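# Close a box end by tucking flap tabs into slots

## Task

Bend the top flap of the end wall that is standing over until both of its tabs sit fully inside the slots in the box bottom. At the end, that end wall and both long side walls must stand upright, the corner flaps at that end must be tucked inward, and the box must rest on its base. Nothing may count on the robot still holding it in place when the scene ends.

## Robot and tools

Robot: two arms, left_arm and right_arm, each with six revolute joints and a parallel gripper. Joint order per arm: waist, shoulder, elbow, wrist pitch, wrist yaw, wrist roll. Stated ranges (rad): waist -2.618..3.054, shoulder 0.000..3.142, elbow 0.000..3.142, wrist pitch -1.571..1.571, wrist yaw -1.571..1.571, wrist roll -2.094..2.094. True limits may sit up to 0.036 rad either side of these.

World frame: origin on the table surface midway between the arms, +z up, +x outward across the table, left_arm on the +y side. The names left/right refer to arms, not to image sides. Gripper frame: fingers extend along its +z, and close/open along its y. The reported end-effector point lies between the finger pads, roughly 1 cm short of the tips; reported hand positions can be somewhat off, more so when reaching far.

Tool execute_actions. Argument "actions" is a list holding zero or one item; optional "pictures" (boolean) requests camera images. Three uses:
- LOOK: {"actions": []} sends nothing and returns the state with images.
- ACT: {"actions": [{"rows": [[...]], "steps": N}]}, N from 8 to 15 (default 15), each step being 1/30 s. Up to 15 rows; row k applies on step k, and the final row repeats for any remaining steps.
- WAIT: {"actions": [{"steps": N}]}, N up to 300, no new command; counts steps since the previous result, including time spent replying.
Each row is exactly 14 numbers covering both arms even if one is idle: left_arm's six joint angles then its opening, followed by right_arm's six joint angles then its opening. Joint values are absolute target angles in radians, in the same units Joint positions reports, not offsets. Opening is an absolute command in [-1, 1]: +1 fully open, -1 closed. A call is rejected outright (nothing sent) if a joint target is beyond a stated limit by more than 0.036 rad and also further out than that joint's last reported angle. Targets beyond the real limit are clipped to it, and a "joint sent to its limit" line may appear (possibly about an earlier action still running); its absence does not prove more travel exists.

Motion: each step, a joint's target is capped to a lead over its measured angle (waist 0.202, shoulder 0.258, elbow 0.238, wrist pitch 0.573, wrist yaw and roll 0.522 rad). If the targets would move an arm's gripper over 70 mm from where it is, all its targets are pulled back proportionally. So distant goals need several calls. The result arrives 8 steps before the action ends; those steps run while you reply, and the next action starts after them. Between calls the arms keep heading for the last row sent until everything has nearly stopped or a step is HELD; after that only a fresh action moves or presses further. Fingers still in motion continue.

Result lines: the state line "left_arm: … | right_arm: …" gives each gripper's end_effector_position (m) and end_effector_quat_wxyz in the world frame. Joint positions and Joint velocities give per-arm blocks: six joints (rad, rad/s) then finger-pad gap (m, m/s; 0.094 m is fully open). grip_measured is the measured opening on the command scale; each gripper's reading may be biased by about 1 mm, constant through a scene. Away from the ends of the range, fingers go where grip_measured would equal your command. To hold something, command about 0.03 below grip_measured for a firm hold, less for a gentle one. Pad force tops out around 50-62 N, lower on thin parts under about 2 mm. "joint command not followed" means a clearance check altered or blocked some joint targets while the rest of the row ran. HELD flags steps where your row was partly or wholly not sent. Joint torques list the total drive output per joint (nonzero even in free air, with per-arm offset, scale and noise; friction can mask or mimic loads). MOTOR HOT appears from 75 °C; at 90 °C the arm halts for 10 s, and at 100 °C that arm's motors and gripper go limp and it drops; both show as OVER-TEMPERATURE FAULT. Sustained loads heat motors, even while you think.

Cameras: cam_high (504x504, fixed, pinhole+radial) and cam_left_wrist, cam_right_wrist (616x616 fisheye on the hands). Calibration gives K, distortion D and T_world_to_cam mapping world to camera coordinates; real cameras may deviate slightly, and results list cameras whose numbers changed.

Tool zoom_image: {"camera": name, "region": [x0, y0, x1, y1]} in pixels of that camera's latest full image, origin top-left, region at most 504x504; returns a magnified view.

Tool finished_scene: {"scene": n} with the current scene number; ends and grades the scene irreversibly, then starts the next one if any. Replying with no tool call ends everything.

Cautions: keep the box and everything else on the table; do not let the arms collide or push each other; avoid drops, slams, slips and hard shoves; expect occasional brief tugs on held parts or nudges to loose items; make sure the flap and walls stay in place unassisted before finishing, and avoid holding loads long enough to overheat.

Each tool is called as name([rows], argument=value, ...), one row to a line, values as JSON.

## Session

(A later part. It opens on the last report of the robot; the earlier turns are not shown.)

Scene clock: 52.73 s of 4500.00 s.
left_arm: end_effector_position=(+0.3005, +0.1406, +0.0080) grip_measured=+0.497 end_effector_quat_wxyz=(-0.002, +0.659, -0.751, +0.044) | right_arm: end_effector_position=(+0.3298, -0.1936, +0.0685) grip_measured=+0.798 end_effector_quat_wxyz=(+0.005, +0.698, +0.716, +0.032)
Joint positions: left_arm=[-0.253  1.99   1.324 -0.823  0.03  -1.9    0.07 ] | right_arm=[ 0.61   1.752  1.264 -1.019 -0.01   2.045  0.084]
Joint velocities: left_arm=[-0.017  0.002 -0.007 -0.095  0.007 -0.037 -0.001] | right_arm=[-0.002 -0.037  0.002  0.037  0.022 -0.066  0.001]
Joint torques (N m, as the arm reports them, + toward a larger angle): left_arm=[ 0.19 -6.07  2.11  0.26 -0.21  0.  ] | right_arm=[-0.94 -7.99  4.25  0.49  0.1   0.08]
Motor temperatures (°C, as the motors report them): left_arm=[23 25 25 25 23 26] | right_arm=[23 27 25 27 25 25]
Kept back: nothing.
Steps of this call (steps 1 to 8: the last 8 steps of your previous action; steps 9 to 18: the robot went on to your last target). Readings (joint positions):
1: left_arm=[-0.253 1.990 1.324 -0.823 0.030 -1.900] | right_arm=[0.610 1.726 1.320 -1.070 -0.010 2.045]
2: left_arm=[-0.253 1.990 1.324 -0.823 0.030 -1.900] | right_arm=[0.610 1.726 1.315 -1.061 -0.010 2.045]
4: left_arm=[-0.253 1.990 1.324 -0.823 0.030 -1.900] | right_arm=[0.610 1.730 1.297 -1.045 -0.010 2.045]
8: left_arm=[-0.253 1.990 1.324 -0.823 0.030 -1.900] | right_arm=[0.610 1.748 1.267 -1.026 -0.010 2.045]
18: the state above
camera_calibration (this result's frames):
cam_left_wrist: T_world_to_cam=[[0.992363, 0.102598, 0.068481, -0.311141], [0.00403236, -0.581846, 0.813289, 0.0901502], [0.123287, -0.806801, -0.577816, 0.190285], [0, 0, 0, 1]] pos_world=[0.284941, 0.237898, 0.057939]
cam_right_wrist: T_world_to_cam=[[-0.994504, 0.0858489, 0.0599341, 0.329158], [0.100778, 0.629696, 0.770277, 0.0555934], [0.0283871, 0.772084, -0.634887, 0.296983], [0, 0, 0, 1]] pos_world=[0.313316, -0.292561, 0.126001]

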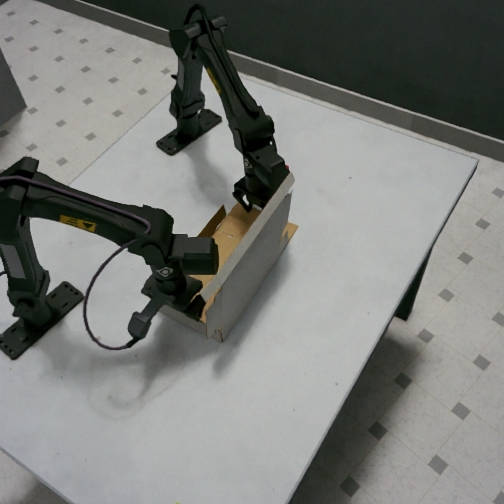

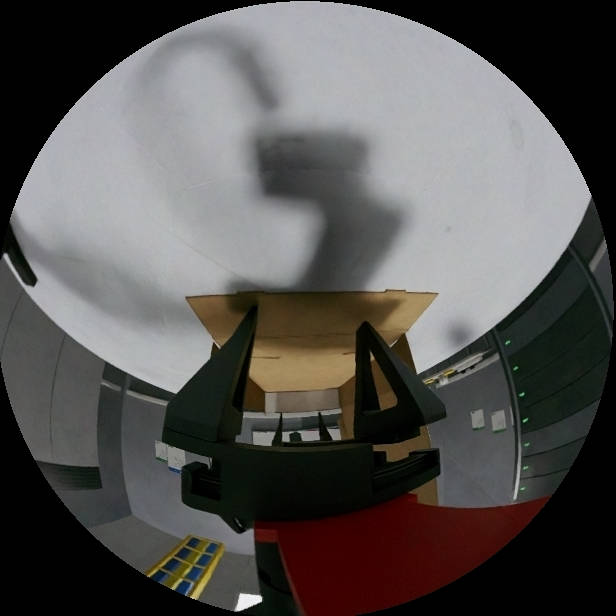

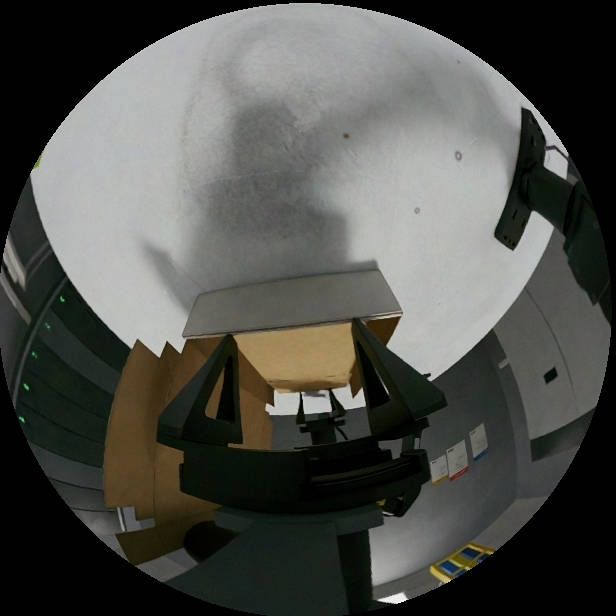

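Press down.

execute_actions([
  {"rows": [[-0.25,2.02,1.29,-0.83,0,-1.9,0.5,0.6,1.763,1.24,-1.005,0,2.05,0.8],[-0.25,2.02,1.29,-0.83,0,-1.9,0.5,0.6,1.766,1.235,-1.0,0,2.05,0.8],[-0.25,2.02,1.29,-0.83,0,-1.9,0.5,0.6,1.769,1.23,-0.995,0,2.05,0.8],[-0.25,2.02,1.29,-0.83,0,-1.9,0.5,0.6,1.772,1.225,-0.99,0,2.05,0.8],[-0.25,2.02,1.29,-0.83,0,-1.9,0.5,0.6,1.775,1.22,-0.985,0,2.05,0.8],[-0.25,2.02,1.29,-0.83,0,-1.9,0.5,0.6,1.778,1.215,-0.98,0,2.05,0.8],[-0.25,2.02,1.29,-0.83,0,-1.9,0.5,0.6,1.781,1.21,-0.975,0,2.05,0.8],[-0.25,2.02,1.29,-0.83,0,-1.9,0.5,0.6,1.784,1.205,-0.975,0,2.05,0.8],[-0.25,2.02,1.29,-0.83,0,-1.9,0.5,0.6,1.787,1.2,-0.975,0,2.05,0.8],[-0.25,2.02,1.29,-0.83,0,-1.9,0.5,0.6,1.79,1.195,-0.975,0,2.05,0.8],[-0.25,2.02,1.29,-0.83,0,-1.9,0.5,0.6,1.793,1.19,-0.975,0,2.05,0.8]], "steps": 13},
])

execute_actions([
  {"steps": 15},
], pictures=true)

zoom_image(camera="cam_left_wrist", region=[255, 375, 355, 435])

Scene clock: 53.53 s of 4500.00 s.
left_arm: end_effector_position=(+0.3005, +0.1406, +0.0080) grip_measured=+0.497 end_effector_quat_wxyz=(-0.002, +0.659, -0.751, +0.044) | right_arm: end_effector_position=(+0.3296, -0.1937, +0.0676) grip_measured=+0.798 end_effector_quat_wxyz=(+0.005, +0.698, +0.716, +0.032)
Joint positions: left_arm=[-0.253  1.99   1.324 -0.823  0.03  -1.9    0.07 ] | right_arm=[ 0.61   1.752  1.261 -1.016 -0.01   2.045  0.084]
Joint velocities: left_arm=[-0.012 -0.012 -0.002  0.007 -0.066 -0.066 -0.001] | right_arm=[-0.007  0.002  0.007 -0.051 -0.022  0.037 -0.   ]
Joint torques (N m, as the arm reports them, + toward a larger angle): left_arm=[ 0.21 -5.98  2.3   0.23 -0.2   0.04] | right_arm=[-0.93 -6.63  2.86  0.66  0.1   0.06]
Motor temperatures (°C, as the motors report them): left_arm=[23 25 25 25 23 26] | right_arm=[23 27 25 27 25 25]
Steps of this call (steps 1 to 15: the robot went on to your last target; steps 16 to 19: nothing new was sent; steps 20 to 24: the first 5 steps of this action). Readings (joint positions):
20: left_arm=[-0.253 1.990 1.324 -0.823 0.030 -1.900] | right_arm=[0.610 1.752 1.264 -1.019 -0.010 2.045]
21: left_arm=[-0.253 1.990 1.324 -0.823 0.030 -1.900] | right_arm=[0.610 1.752 1.264 -1.019 -0.010 2.045]
23: left_arm=[-0.253 1.990 1.324 -0.823 0.030 -1.900] | right_arm=[0.610 1.752 1.262 -1.018 -0.010 2.045]
24: the state above

Scene clock: 54.03 s of 4500.00 s.
left_arm: end_effector_position=(+0.3005, +0.1406, +0.0080) grip_measured=+0.497 end_effector_quat_wxyz=(-0.002, +0.659, -0.751, +0.044) | right_arm: end_effector_position=(+0.3290, -0.1939, +0.0663) grip_measured=+0.798 end_effector_quat_wxyz=(+0.004, +0.698, +0.716, +0.031)
Joint positions: left_arm=[-0.253  1.99   1.324 -0.823  0.03  -1.9    0.07 ] | right_arm=[ 0.61   1.752  1.255 -1.012 -0.011  2.045  0.084]
Joint velocities: left_arm=[ 0.002  0.002 -0.007 -0.022 -0.022 -0.051 -0.   ] | right_arm=[-0.022 -0.012 -0.007 -0.022 -0.007 -0.022  0.   ]
Joint torques (N m, as the arm reports them, + toward a larger angle): left_arm=[ 0.21 -6.22  2.17  0.27 -0.19 -0.04] | right_arm=[-0.93 -5.08  1.09  0.72  0.1   0.07]
Motor temperatures (°C, as the motors report them): left_arm=[23 25 25 25 23 26] | right_arm=[23 27 25 27 25 25]
Kept back: nothing.
Steps of this call (steps 1 to 8: the last 8 steps of your previous action; steps 9 to 15: the robot went on to your last target). Readings (joint positions):
1: left_arm=[-0.253 1.990 1.324 -0.823 0.030 -1.900] | right_arm=[0.610 1.752 1.260 -1.015 -0.010 2.045]
2: left_arm=[-0.253 1.990 1.324 -0.823 0.030 -1.900] | right_arm=[0.610 1.752 1.259 -1.014 -0.010 2.045]
4: left_arm=[-0.253 1.990 1.324 -0.823 0.030 -1.900] | right_arm=[0.610 1.752 1.258 -1.013 -0.010 2.045]
8: left_arm=[-0.253 1.990 1.324 -0.823 0.030 -1.900] | right_arm=[0.610 1.752 1.255 -1.012 -0.011 2.045]
15: the state above
All arms were judged still, so your last target was given up. Only a new action makes them travel on or press farther. Fingers that are still opening or closing keep moving.
camera_calibration (this result's frames):
cam_left_wrist: T_world_to_cam=[[0.992363, 0.102598, 0.068481, -0.311141], [0.00403236, -0.581846, 0.813289, 0.0901502], [0.123287, -0.806801, -0.577816, 0.190285], [0, 0, 0, 1]] pos_world=[0.284941, 0.237898, 0.057939]
cam_right_wrist: T_world_to_cam=[[-0.994416, 0.0857499, 0.0615162, 0.328326], [0.101929, 0.629353, 0.770406, 0.0570261], [0.0273468, 0.772374, -0.634579, 0.296186], [0, 0, 0, 1]] pos_world=[0.31258, -0.29281, 0.123823]

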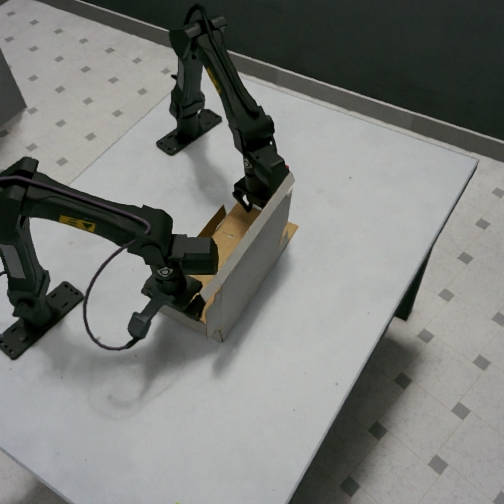

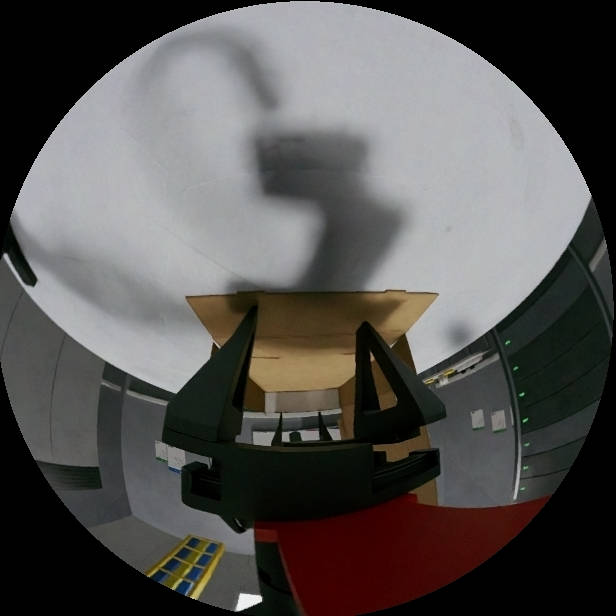

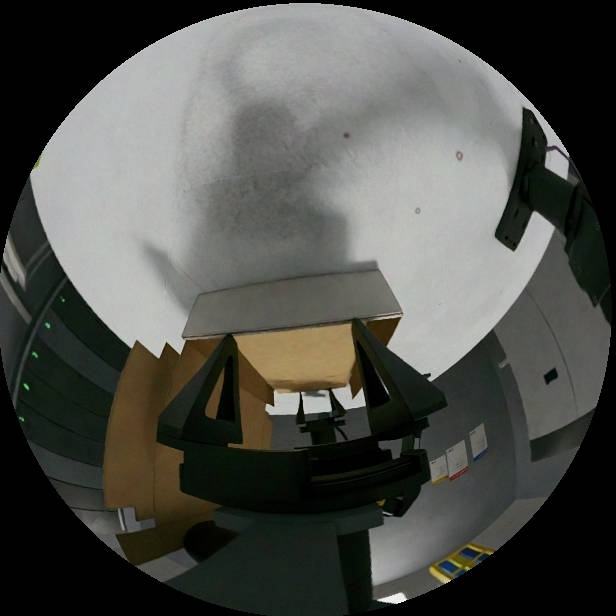

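Region (255, 375, 355, 435) of cam_left_wrist's 616x616 image, scaled by 5.040, with more detail than that image has; it fills the top 302 rows of this view, and the rest is white.

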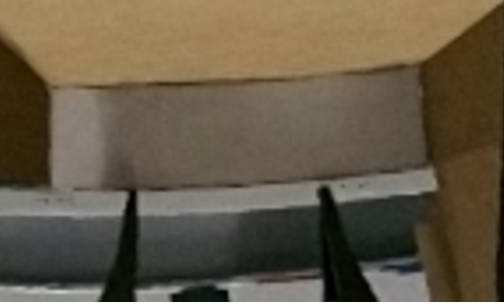

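execute_actions([
  {"rows": [[-0.25,2.02,1.29,-0.83,0,-1.9,0.5,0.6,1.78,1.22,-0.99,0,2.05,0.8],[-0.25,2.02,1.29,-0.83,0,-1.9,0.5,0.6,1.77,1.25,-1.0,0,2.05,0.8],[-0.25,2.02,1.29,-0.83,0,-1.9,0.5,0.6,1.76,1.275,-1.015,0,2.05,0.8],[-0.25,2.02,1.29,-0.83,0,-1.9,0.5,0.6,1.76,1.295,-1.03,0,2.05,0.8],[-0.25,2.02,1.29,-0.83,0,-1.9,0.5,0.6,1.76,1.31,-1.045,0,2.05,0.8],[-0.25,2.02,1.29,-0.83,0,-1.9,0.5,0.6,1.767,1.32,-1.06,0,2.05,0.8],[-0.25,2.02,1.29,-0.83,0,-1.9,0.5,0.6,1.775,1.33,-1.075,0,2.05,0.8],[-0.25,2.02,1.29,-0.83,0,-1.9,0.5,0.6,1.782,1.34,-1.09,0,2.05,0.8],[-0.25,2.02,1.29,-0.83,0,-1.9,0.5,0.6,1.79,1.35,-1.1,0,2.05,0.8],[-0.25,2.02,1.29,-0.83,0,-1.9,0.5,0.6,1.797,1.36,-1.115,0,2.05,0.8],[-0.25,2.02,1.29,-0.83,0,-1.9,0.5,0.6,1.805,1.37,-1.125,0,2.05,0.8],[-0.25,2.02,1.29,-0.83,0,-1.9,0.5,0.6,1.81,1.38,-1.135,0,2.05,0.8],[-0.25,2.02,1.29,-0.83,0,-1.9,0.5,0.6,1.817,1.388,-1.145,0,2.05,0.8]], "steps": 15},
])

execute_actions([
  {"steps": 20},
])

Scene clock: 55.53 s of 4500.00 s.
left_arm: end_effector_position=(+0.3005, +0.1406, +0.0080) grip_measured=+0.497 end_effector_quat_wxyz=(-0.002, +0.659, -0.751, +0.044) | right_arm: end_effector_position=(+0.3326, -0.1921, +0.0728) grip_measured=+0.798 end_effector_quat_wxyz=(+0.006, +0.698, +0.716, +0.035)
Joint positions: left_arm=[-0.253  1.99   1.324 -0.823  0.03  -1.9    0.07 ] | right_arm=[ 0.61   1.753  1.283 -1.03  -0.01   2.045  0.084]
Joint velocities: left_arm=[-0.002 -0.002  0.002 -0.022  0.11  -0.081 -0.001] | right_arm=[ 0.002  0.066  0.315 -0.125  0.037 -0.066  0.001]
Joint torques (N m, as the arm reports them, + toward a larger angle): left_arm=[ 0.16 -6.27  2.27  0.33 -0.16 -0.01] | right_arm=[-0.88 -7.31  7.45  0.31  0.1   0.08]
Motor temperatures (°C, as the motors report them): left_arm=[23 25 25 25 23 26] | right_arm=[23 27 25 27 25 25]
Steps of this call (steps 1 to 38: nothing new was sent; steps 39 to 45: the first 7 steps of this action). Readings (joint positions):
39: left_arm=[-0.253 1.990 1.324 -0.823 0.030 -1.900] | right_arm=[0.610 1.752 1.255 -1.012 -0.011 2.045]
40: left_arm=[-0.253 1.990 1.324 -0.823 0.030 -1.900] | right_arm=[0.610 1.751 1.255 -1.012 -0.011 2.045]
42: left_arm=[-0.253 1.990 1.324 -0.823 0.030 -1.900] | right_arm=[0.610 1.750 1.262 -1.016 -0.010 2.045]
45: the state above

Scene clock: 56.20 s of 4500.00 s.
left_arm: end_effector_position=(+0.3005, +0.1406, +0.0080) grip_measured=+0.497 end_effector_quat_wxyz=(-0.002, +0.659, -0.751, +0.044) | right_arm: end_effector_position=(+0.3311, -0.1929, +0.0763) grip_measured=+0.798 end_effector_quat_wxyz=(-0.004, +0.698, +0.716, +0.004)
Joint positions: left_arm=[-0.253  1.99   1.324 -0.823  0.03  -1.9    0.07 ] | right_arm=[ 0.61   1.803  1.36  -1.122 -0.01   2.045  0.084]
Joint velocities: left_arm=[-0.002  0.012  0.007 -0.007 -0.037 -0.037 -0.   ] | right_arm=[-0.002 -0.007 -0.007 -0.037 -0.022  0.007  0.   ]
Joint torques (N m, as the arm reports them, + toward a larger angle): left_arm=[ 0.4  -6.27  2.34  0.25 -0.19 -0.02] | right_arm=[-0.95 -7.99  7.41  0.12  0.1   0.07]
Motor temperatures (°C, as the motors report them): left_arm=[23 25 25 25 23 26] | right_arm=[23 27 25 27 25 25]
Kept back: nothing.
Steps of this call (steps 1 to 8: the last 8 steps of your previous action; steps 9 to 20: the robot went on to your last target). Readings (joint positions):
1: left_arm=[-0.253 1.990 1.324 -0.823 0.030 -1.900] | right_arm=[0.610 1.757 1.294 -1.037 -0.010 2.045]
2: left_arm=[-0.253 1.990 1.324 -0.823 0.030 -1.900] | right_arm=[0.610 1.761 1.306 -1.045 -0.010 2.045]
4: left_arm=[-0.253 1.990 1.324 -0.823 0.030 -1.900] | right_arm=[0.610 1.773 1.329 -1.061 -0.010 2.045]
8: left_arm=[-0.253 1.990 1.324 -0.823 0.030 -1.900] | right_arm=[0.610 1.798 1.359 -1.092 -0.010 2.045]
20: the state above

Now descend and press.

execute_actions([
  {"rows": [[-0.25,2.02,1.29,-0.83,0,-1.9,0.5,0.6,1.817,1.36,-1.13,0,2.05,0.8],[-0.25,2.02,1.29,-0.83,0,-1.9,0.5,0.6,1.817,1.345,-1.12,0,2.05,0.8],[-0.25,2.02,1.29,-0.83,0,-1.9,0.5,0.6,1.819,1.335,-1.115,0,2.05,0.8],[-0.25,2.02,1.29,-0.83,0,-1.9,0.5,0.6,1.821,1.33,-1.11,0,2.05,0.8],[-0.25,2.02,1.29,-0.83,0,-1.9,0.5,0.6,1.823,1.325,-1.105,0,2.05,0.8],[-0.25,2.02,1.29,-0.83,0,-1.9,0.5,0.6,1.826,1.32,-1.1,0,2.05,0.8],[-0.25,2.02,1.29,-0.83,0,-1.9,0.5,0.6,1.829,1.315,-1.095,0,2.05,0.8],[-0.25,2.02,1.29,-0.83,0,-1.9,0.5,0.6,1.832,1.31,-1.09,0,2.05,0.8],[-0.25,2.02,1.29,-0.83,0,-1.9,0.5,0.6,1.836,1.3,-1.09,0,2.05,0.8],[-0.25,2.02,1.29,-0.83,0,-1.9,0.5,0.6,1.84,1.295,-1.09,0,2.05,0.8],[-0.25,2.02,1.29,-0.83,0,-1.9,0.5,0.6,1.845,1.29,-1.09,0,2.05,0.8],[-0.25,2.02,1.29,-0.83,0,-1.9,0.5,0.6,1.85,1.285,-1.09,0,2.05,0.8],[-0.25,2.02,1.29,-0.83,0,-1.9,0.5,0.6,1.855,1.28,-1.09,0,2.05,0.8],[-0.25,2.02,1.29,-0.83,0,-1.9,0.5,0.6,1.86,1.275,-1.09,0,2.05,0.8],[-0.25,2.02,1.29,-0.83,0,-1.9,0.5,0.6,1.865,1.27,-1.09,0,2.05,0.8]], "steps": 15},
])

execute_actions([
  {"steps": 15},
], pictures=true)

zoom_image(camera="cam_left_wrist", region=[255, 375, 355, 435])

Scene clock: 57.37 s of 4500.00 s.
left_arm: end_effector_position=(+0.3005, +0.1406, +0.0080) grip_measured=+0.497 end_effector_quat_wxyz=(-0.002, +0.659, -0.751, +0.044) | right_arm: end_effector_position=(+0.3323, -0.1922, +0.0746) grip_measured=+0.798 end_effector_quat_wxyz=(-0.003, +0.698, +0.716, +0.008)
Joint positions: left_arm=[-0.253  1.99   1.324 -0.823  0.03  -1.9    0.07 ] | right_arm=[ 0.61   1.803  1.354 -1.108 -0.01   2.045  0.084]
Joint velocities: left_arm=[ 0.007 -0.002 -0.002 -0.022 -0.037  0.007 -0.   ] | right_arm=[-0.002 -0.007 -0.134  0.154  0.007 -0.066 -0.001]
Joint torques (N m, as the arm reports them, + toward a larger angle): left_arm=[ 0.39 -6.04  2.26  0.29 -0.19  0.01] | right_arm=[-0.92 -7.05  3.46  0.23  0.1   0.08]
Motor temperatures (°C, as the motors report them): left_arm=[23 25 25 25 23 26] | right_arm=[23 27 25 27 25 25]
Steps of this call (steps 1 to 15: the robot went on to your last target; steps 16 to 28: nothing new was sent; steps 29 to 35: the first 7 steps of this action). Readings (joint positions):
29: left_arm=[-0.253 1.990 1.324 -0.823 0.030 -1.900] | right_arm=[0.610 1.803 1.360 -1.124 -0.010 2.045]
30: left_arm=[-0.253 1.990 1.324 -0.823 0.030 -1.900] | right_arm=[0.610 1.803 1.360 -1.123 -0.010 2.045]
32: left_arm=[-0.253 1.990 1.324 -0.823 0.030 -1.900] | right_arm=[0.610 1.803 1.360 -1.121 -0.010 2.045]
35: the state above

Scene clock: 57.87 s of 4500.00 s.
left_arm: end_effector_position=(+0.3005, +0.1406, +0.0080) grip_measured=+0.497 end_effector_quat_wxyz=(-0.002, +0.659, -0.751, +0.044) | right_arm: end_effector_position=(+0.3294, -0.1941, +0.0659) grip_measured=+0.798 end_effector_quat_wxyz=(-0.005, +0.698, +0.716, -0.000)
Joint positions: left_arm=[-0.253  1.99   1.324 -0.823  0.03  -1.9    0.07 ] | right_arm=[ 0.61   1.813  1.33  -1.091 -0.009  2.045  0.084]
Joint velocities: left_arm=[-0.017 -0.007 -0.002 -0.007  0.022  0.051  0.   ] | right_arm=[-0.037 -0.017 -0.002  0.022  0.022 -0.051 -0.   ]
Joint torques (N m, as the arm reports them, + toward a larger angle): left_arm=[ 0.05 -6.12  2.36  0.31 -0.21 -0.01] | right_arm=[-0.94 -4.57  1.41  0.3   0.09  0.07]
Motor temperatures (°C, as the motors report them): left_arm=[23 25 25 25 23 26] | right_arm=[23 27 25 27 25 25]
Kept back: nothing.
Steps of this call (steps 1 to 8: the last 8 steps of your previous action; steps 9 to 15: the robot went on to your last target). Readings (joint positions):
1: left_arm=[-0.253 1.990 1.324 -0.823 0.030 -1.900] | right_arm=[0.610 1.805 1.348 -1.103 -0.010 2.045]
2: left_arm=[-0.253 1.990 1.324 -0.823 0.030 -1.900] | right_arm=[0.610 1.808 1.342 -1.100 -0.010 2.045]
4: left_arm=[-0.253 1.990 1.324 -0.823 0.030 -1.900] | right_arm=[0.610 1.813 1.333 -1.093 -0.009 2.045]
8: left_arm=[-0.253 1.990 1.324 -0.823 0.030 -1.900] | right_arm=[0.610 1.813 1.331 -1.093 -0.009 2.045]
15: the state above
camera_calibration (this result's frames):
cam_left_wrist: T_world_to_cam=[[0.992363, 0.102598, 0.068481, -0.311141], [0.00403236, -0.581846, 0.813289, 0.0901502], [0.123287, -0.806801, -0.577816, 0.190285], [0, 0, 0, 1]] pos_world=[0.284941, 0.237898, 0.057939]
cam_right_wrist: T_world_to_cam=[[-0.989448, 0.0887048, 0.114559, 0.324164], [0.144601, 0.654252, 0.742324, 0.0500164], [-0.00910299, 0.751056, -0.660176, 0.305649], [0, 0, 0, 1]] pos_world=[0.316293, -0.291038, 0.127518]

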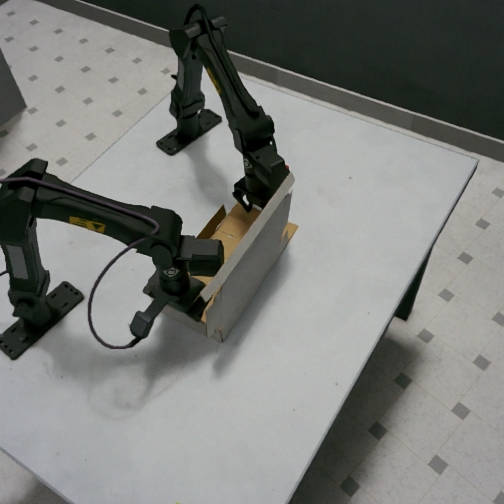

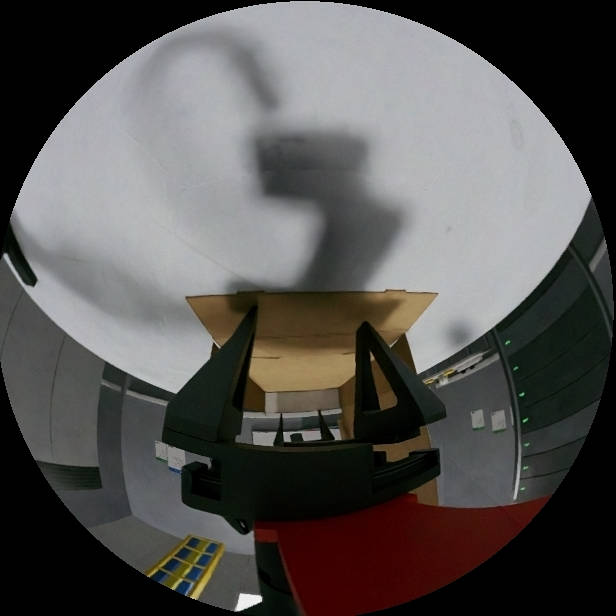

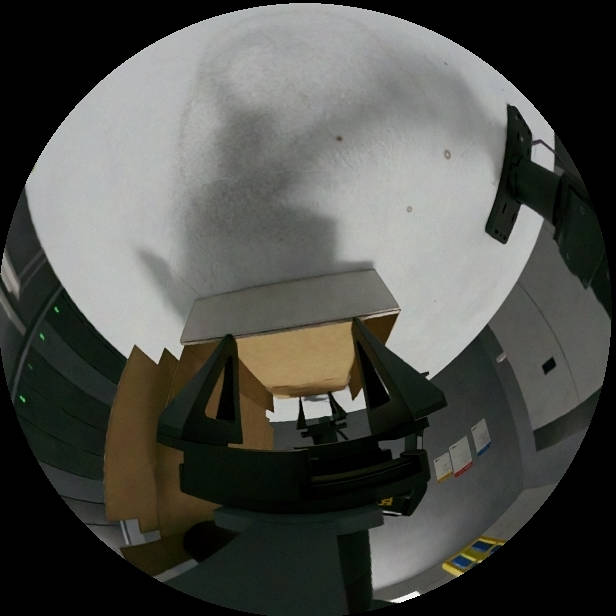

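Region (255, 375, 355, 435) of cam_left_wrist's 616x616 image, scaled by 5.040, with more detail than that image has; it fills the top 302 rows of this view, and the rest is white.

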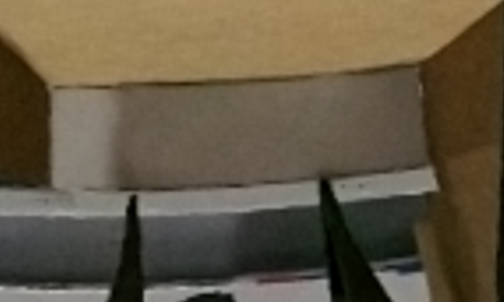

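execute_actions([
  {"rows": [[-0.25,2.0,1.31,-0.83,0,-1.9,0.5,0.6,1.84,1.3,-1.09,0,2.05,0.8],[-0.25,1.99,1.33,-0.84,0,-1.9,0.5,0.6,1.82,1.33,-1.1,0,2.05,0.8],[-0.25,1.98,1.345,-0.85,0,-1.9,0.5,0.6,1.8,1.35,-1.11,0,2.05,0.8],[-0.25,1.97,1.36,-0.86,0,-1.9,0.5,0.6,1.79,1.36,-1.12,0,2.05,0.8],[-0.25,1.96,1.37,-0.87,0,-1.9,0.5,0.6,1.78,1.37,-1.13,0,2.05,0.8],[-0.25,1.95,1.38,-0.88,0,-1.9,0.5,0.6,1.765,1.375,-1.14,0,2.05,0.8],[-0.25,1.935,1.39,-0.9,0,-1.9,0.5,0.6,1.75,1.38,-1.15,0,2.05,0.8],[-0.25,1.92,1.4,-0.92,0,-1.9,0.5,0.6,1.735,1.385,-1.16,0,2.05,0.8],[-0.25,1.905,1.41,-0.94,0,-1.9,0.5,0.6,1.72,1.39,-1.17,0,2.05,0.8],[-0.25,1.89,1.42,-0.96,0,-1.9,0.5,0.6,1.705,1.395,-1.18,0,2.05,0.8],[-0.25,1.875,1.42,-0.98,0,-1.9,0.5,0.6,1.69,1.4,-1.19,0,2.05,0.8],[-0.25,1.86,1.42,-1.0,0,-1.9,0.5,0.6,1.675,1.4,-1.2,0,2.05,0.8],[-0.25,1.85,1.42,-1.01,0,-1.9,0.5,0.6,1.665,1.4,-1.2,0,2.05,0.8]], "steps": 15},
])

execute_actions([
  {"steps": 15},
], pictures=true)

zoom_image(camera="cam_left_wrist", region=[245, 340, 365, 430])

Scene clock: 59.07 s of 4500.00 s.
left_arm: end_effector_position=(+0.3027, +0.1409, +0.0139) grip_measured=+0.497 end_effector_quat_wxyz=(-0.005, +0.659, -0.751, +0.043) | right_arm: end_effector_position=(+0.3295, -0.1940, +0.0724) grip_measured=+0.798 end_effector_quat_wxyz=(-0.003, +0.698, +0.716, +0.005)
Joint positions: left_arm=[-0.253  1.986  1.343 -0.845  0.023 -1.9    0.07 ] | right_arm=[ 0.61   1.798  1.338 -1.103 -0.009  2.045  0.084]
Joint velocities: left_arm=[-0.002 -0.1    0.203 -0.286 -0.022 -0.022  0.001] | right_arm=[-0.002 -0.208  0.076 -0.168 -0.081 -0.066 -0.001]
Joint torques (N m, as the arm reports them, + toward a larger angle): left_arm=[  0.08 -11.51   7.06   0.2   -0.08   0.  ] | right_arm=[ -0.93 -12.38   8.06   0.12   0.09   0.07]
Motor temperatures (°C, as the motors report them): left_arm=[23 25 25 25 23 26] | right_arm=[23 27 25 27 25 25]
Steps of this call (steps 1 to 15: the robot went on to your last target; steps 16 to 29: nothing new was sent; steps 30 to 36: the first 7 steps of this action). Readings (joint positions):
30: left_arm=[-0.253 1.990 1.324 -0.823 0.030 -1.900] | right_arm=[0.610 1.813 1.330 -1.091 -0.009 2.045]
31: left_arm=[-0.253 1.990 1.324 -0.823 0.030 -1.900] | right_arm=[0.610 1.810 1.330 -1.091 -0.009 2.045]
33: left_arm=[-0.253 1.989 1.328 -0.827 0.029 -1.900] | right_arm=[0.610 1.806 1.330 -1.091 -0.009 2.045]
36: the state above

Scene clock: 59.57 s of 4500.00 s.
left_arm: end_effector_position=(+0.3006, +0.1433, +0.0740) grip_measured=+0.497 end_effector_quat_wxyz=(-0.020, +0.657, -0.750, +0.070) | right_arm: end_effector_position=(+0.3276, -0.1950, +0.1239) grip_measured=+0.798 end_effector_quat_wxyz=(+0.013, +0.697, +0.715, +0.056)
Joint positions: left_arm=[-0.253  1.854  1.406 -0.978  0.016 -1.9    0.07 ] | right_arm=[ 0.61   1.665  1.382 -1.173 -0.009  2.045  0.084]
Joint velocities: left_arm=[-0.022  0.002  0.002 -0.11   0.022  0.051  0.   ] | right_arm=[-0.002 -0.002 -0.002  0.007 -0.022 -0.007  0.   ]
Joint torques (N m, as the arm reports them, + toward a larger angle): left_arm=[ 0.29 -7.68  5.94  0.2  -0.1   0.  ] | right_arm=[-0.94 -8.13  7.01  0.31  0.09  0.08]
Motor temperatures (°C, as the motors report them): left_arm=[23 25 25 25 23 26] | right_arm=[23 27 25 27 25 25]
Kept back: nothing.
Steps of this call (steps 1 to 8: the last 8 steps of your previous action; steps 9 to 15: the robot went on to your last target). Readings (joint positions):
1: left_arm=[-0.253 1.980 1.351 -0.855 0.022 -1.900] | right_arm=[0.610 1.789 1.342 -1.109 -0.009 2.045]
2: left_arm=[-0.253 1.970 1.359 -0.867 0.021 -1.900] | right_arm=[0.610 1.776 1.346 -1.116 -0.009 2.045]
4: left_arm=[-0.253 1.941 1.378 -0.894 0.019 -1.900] | right_arm=[0.610 1.742 1.358 -1.132 -0.009 2.045]
8: left_arm=[-0.253 1.870 1.399 -0.943 0.017 -1.900] | right_arm=[0.610 1.676 1.378 -1.158 -0.009 2.045]
15: the state above
camera_calibration (this result's frames):
cam_left_wrist: T_world_to_cam=[[0.986129, 0.105639, 0.128021, -0.318994], [-0.045573, -0.569336, 0.820841, 0.0506172], [0.1596, -0.815289, -0.556625, 0.219292], [0, 0, 0, 1]] pos_world=[0.281877, 0.241303, 0.121353]
cam_right_wrist: T_world_to_cam=[[-0.996243, 0.0849977, 0.0166134, 0.329514], [0.0652841, 0.610976, 0.788952, 0.0196475], [0.0569088, 0.787073, -0.61423, 0.324312], [0, 0, 0, 1]] pos_world=[0.308537, -0.29527, 0.178227]

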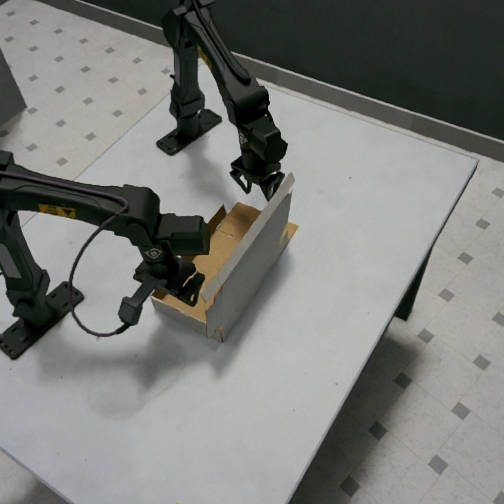

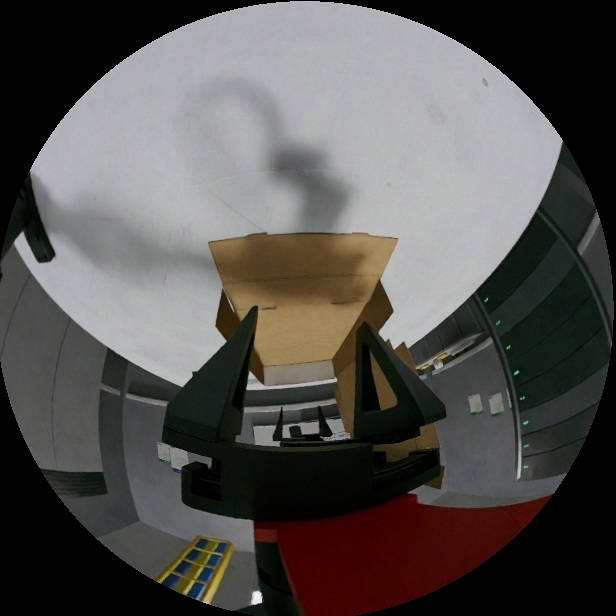

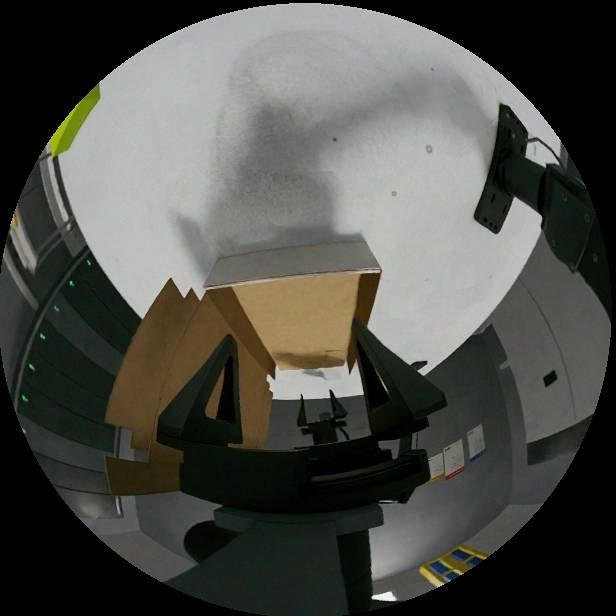

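Region (245, 340, 365, 430) of cam_left_wrist's 616x616 image, scaled by 4.200, with more detail than that image has; it fills the top 378 rows of this view, and the rest is white.

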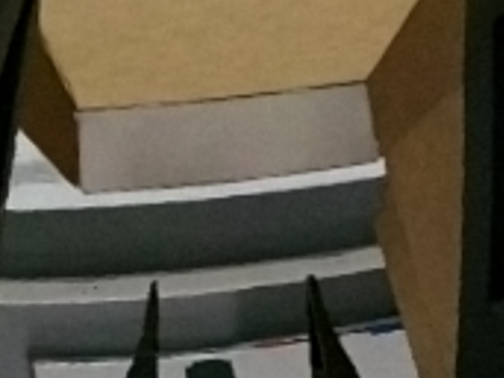

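finished_scene(scene=1)

The scene is finished: the task was done.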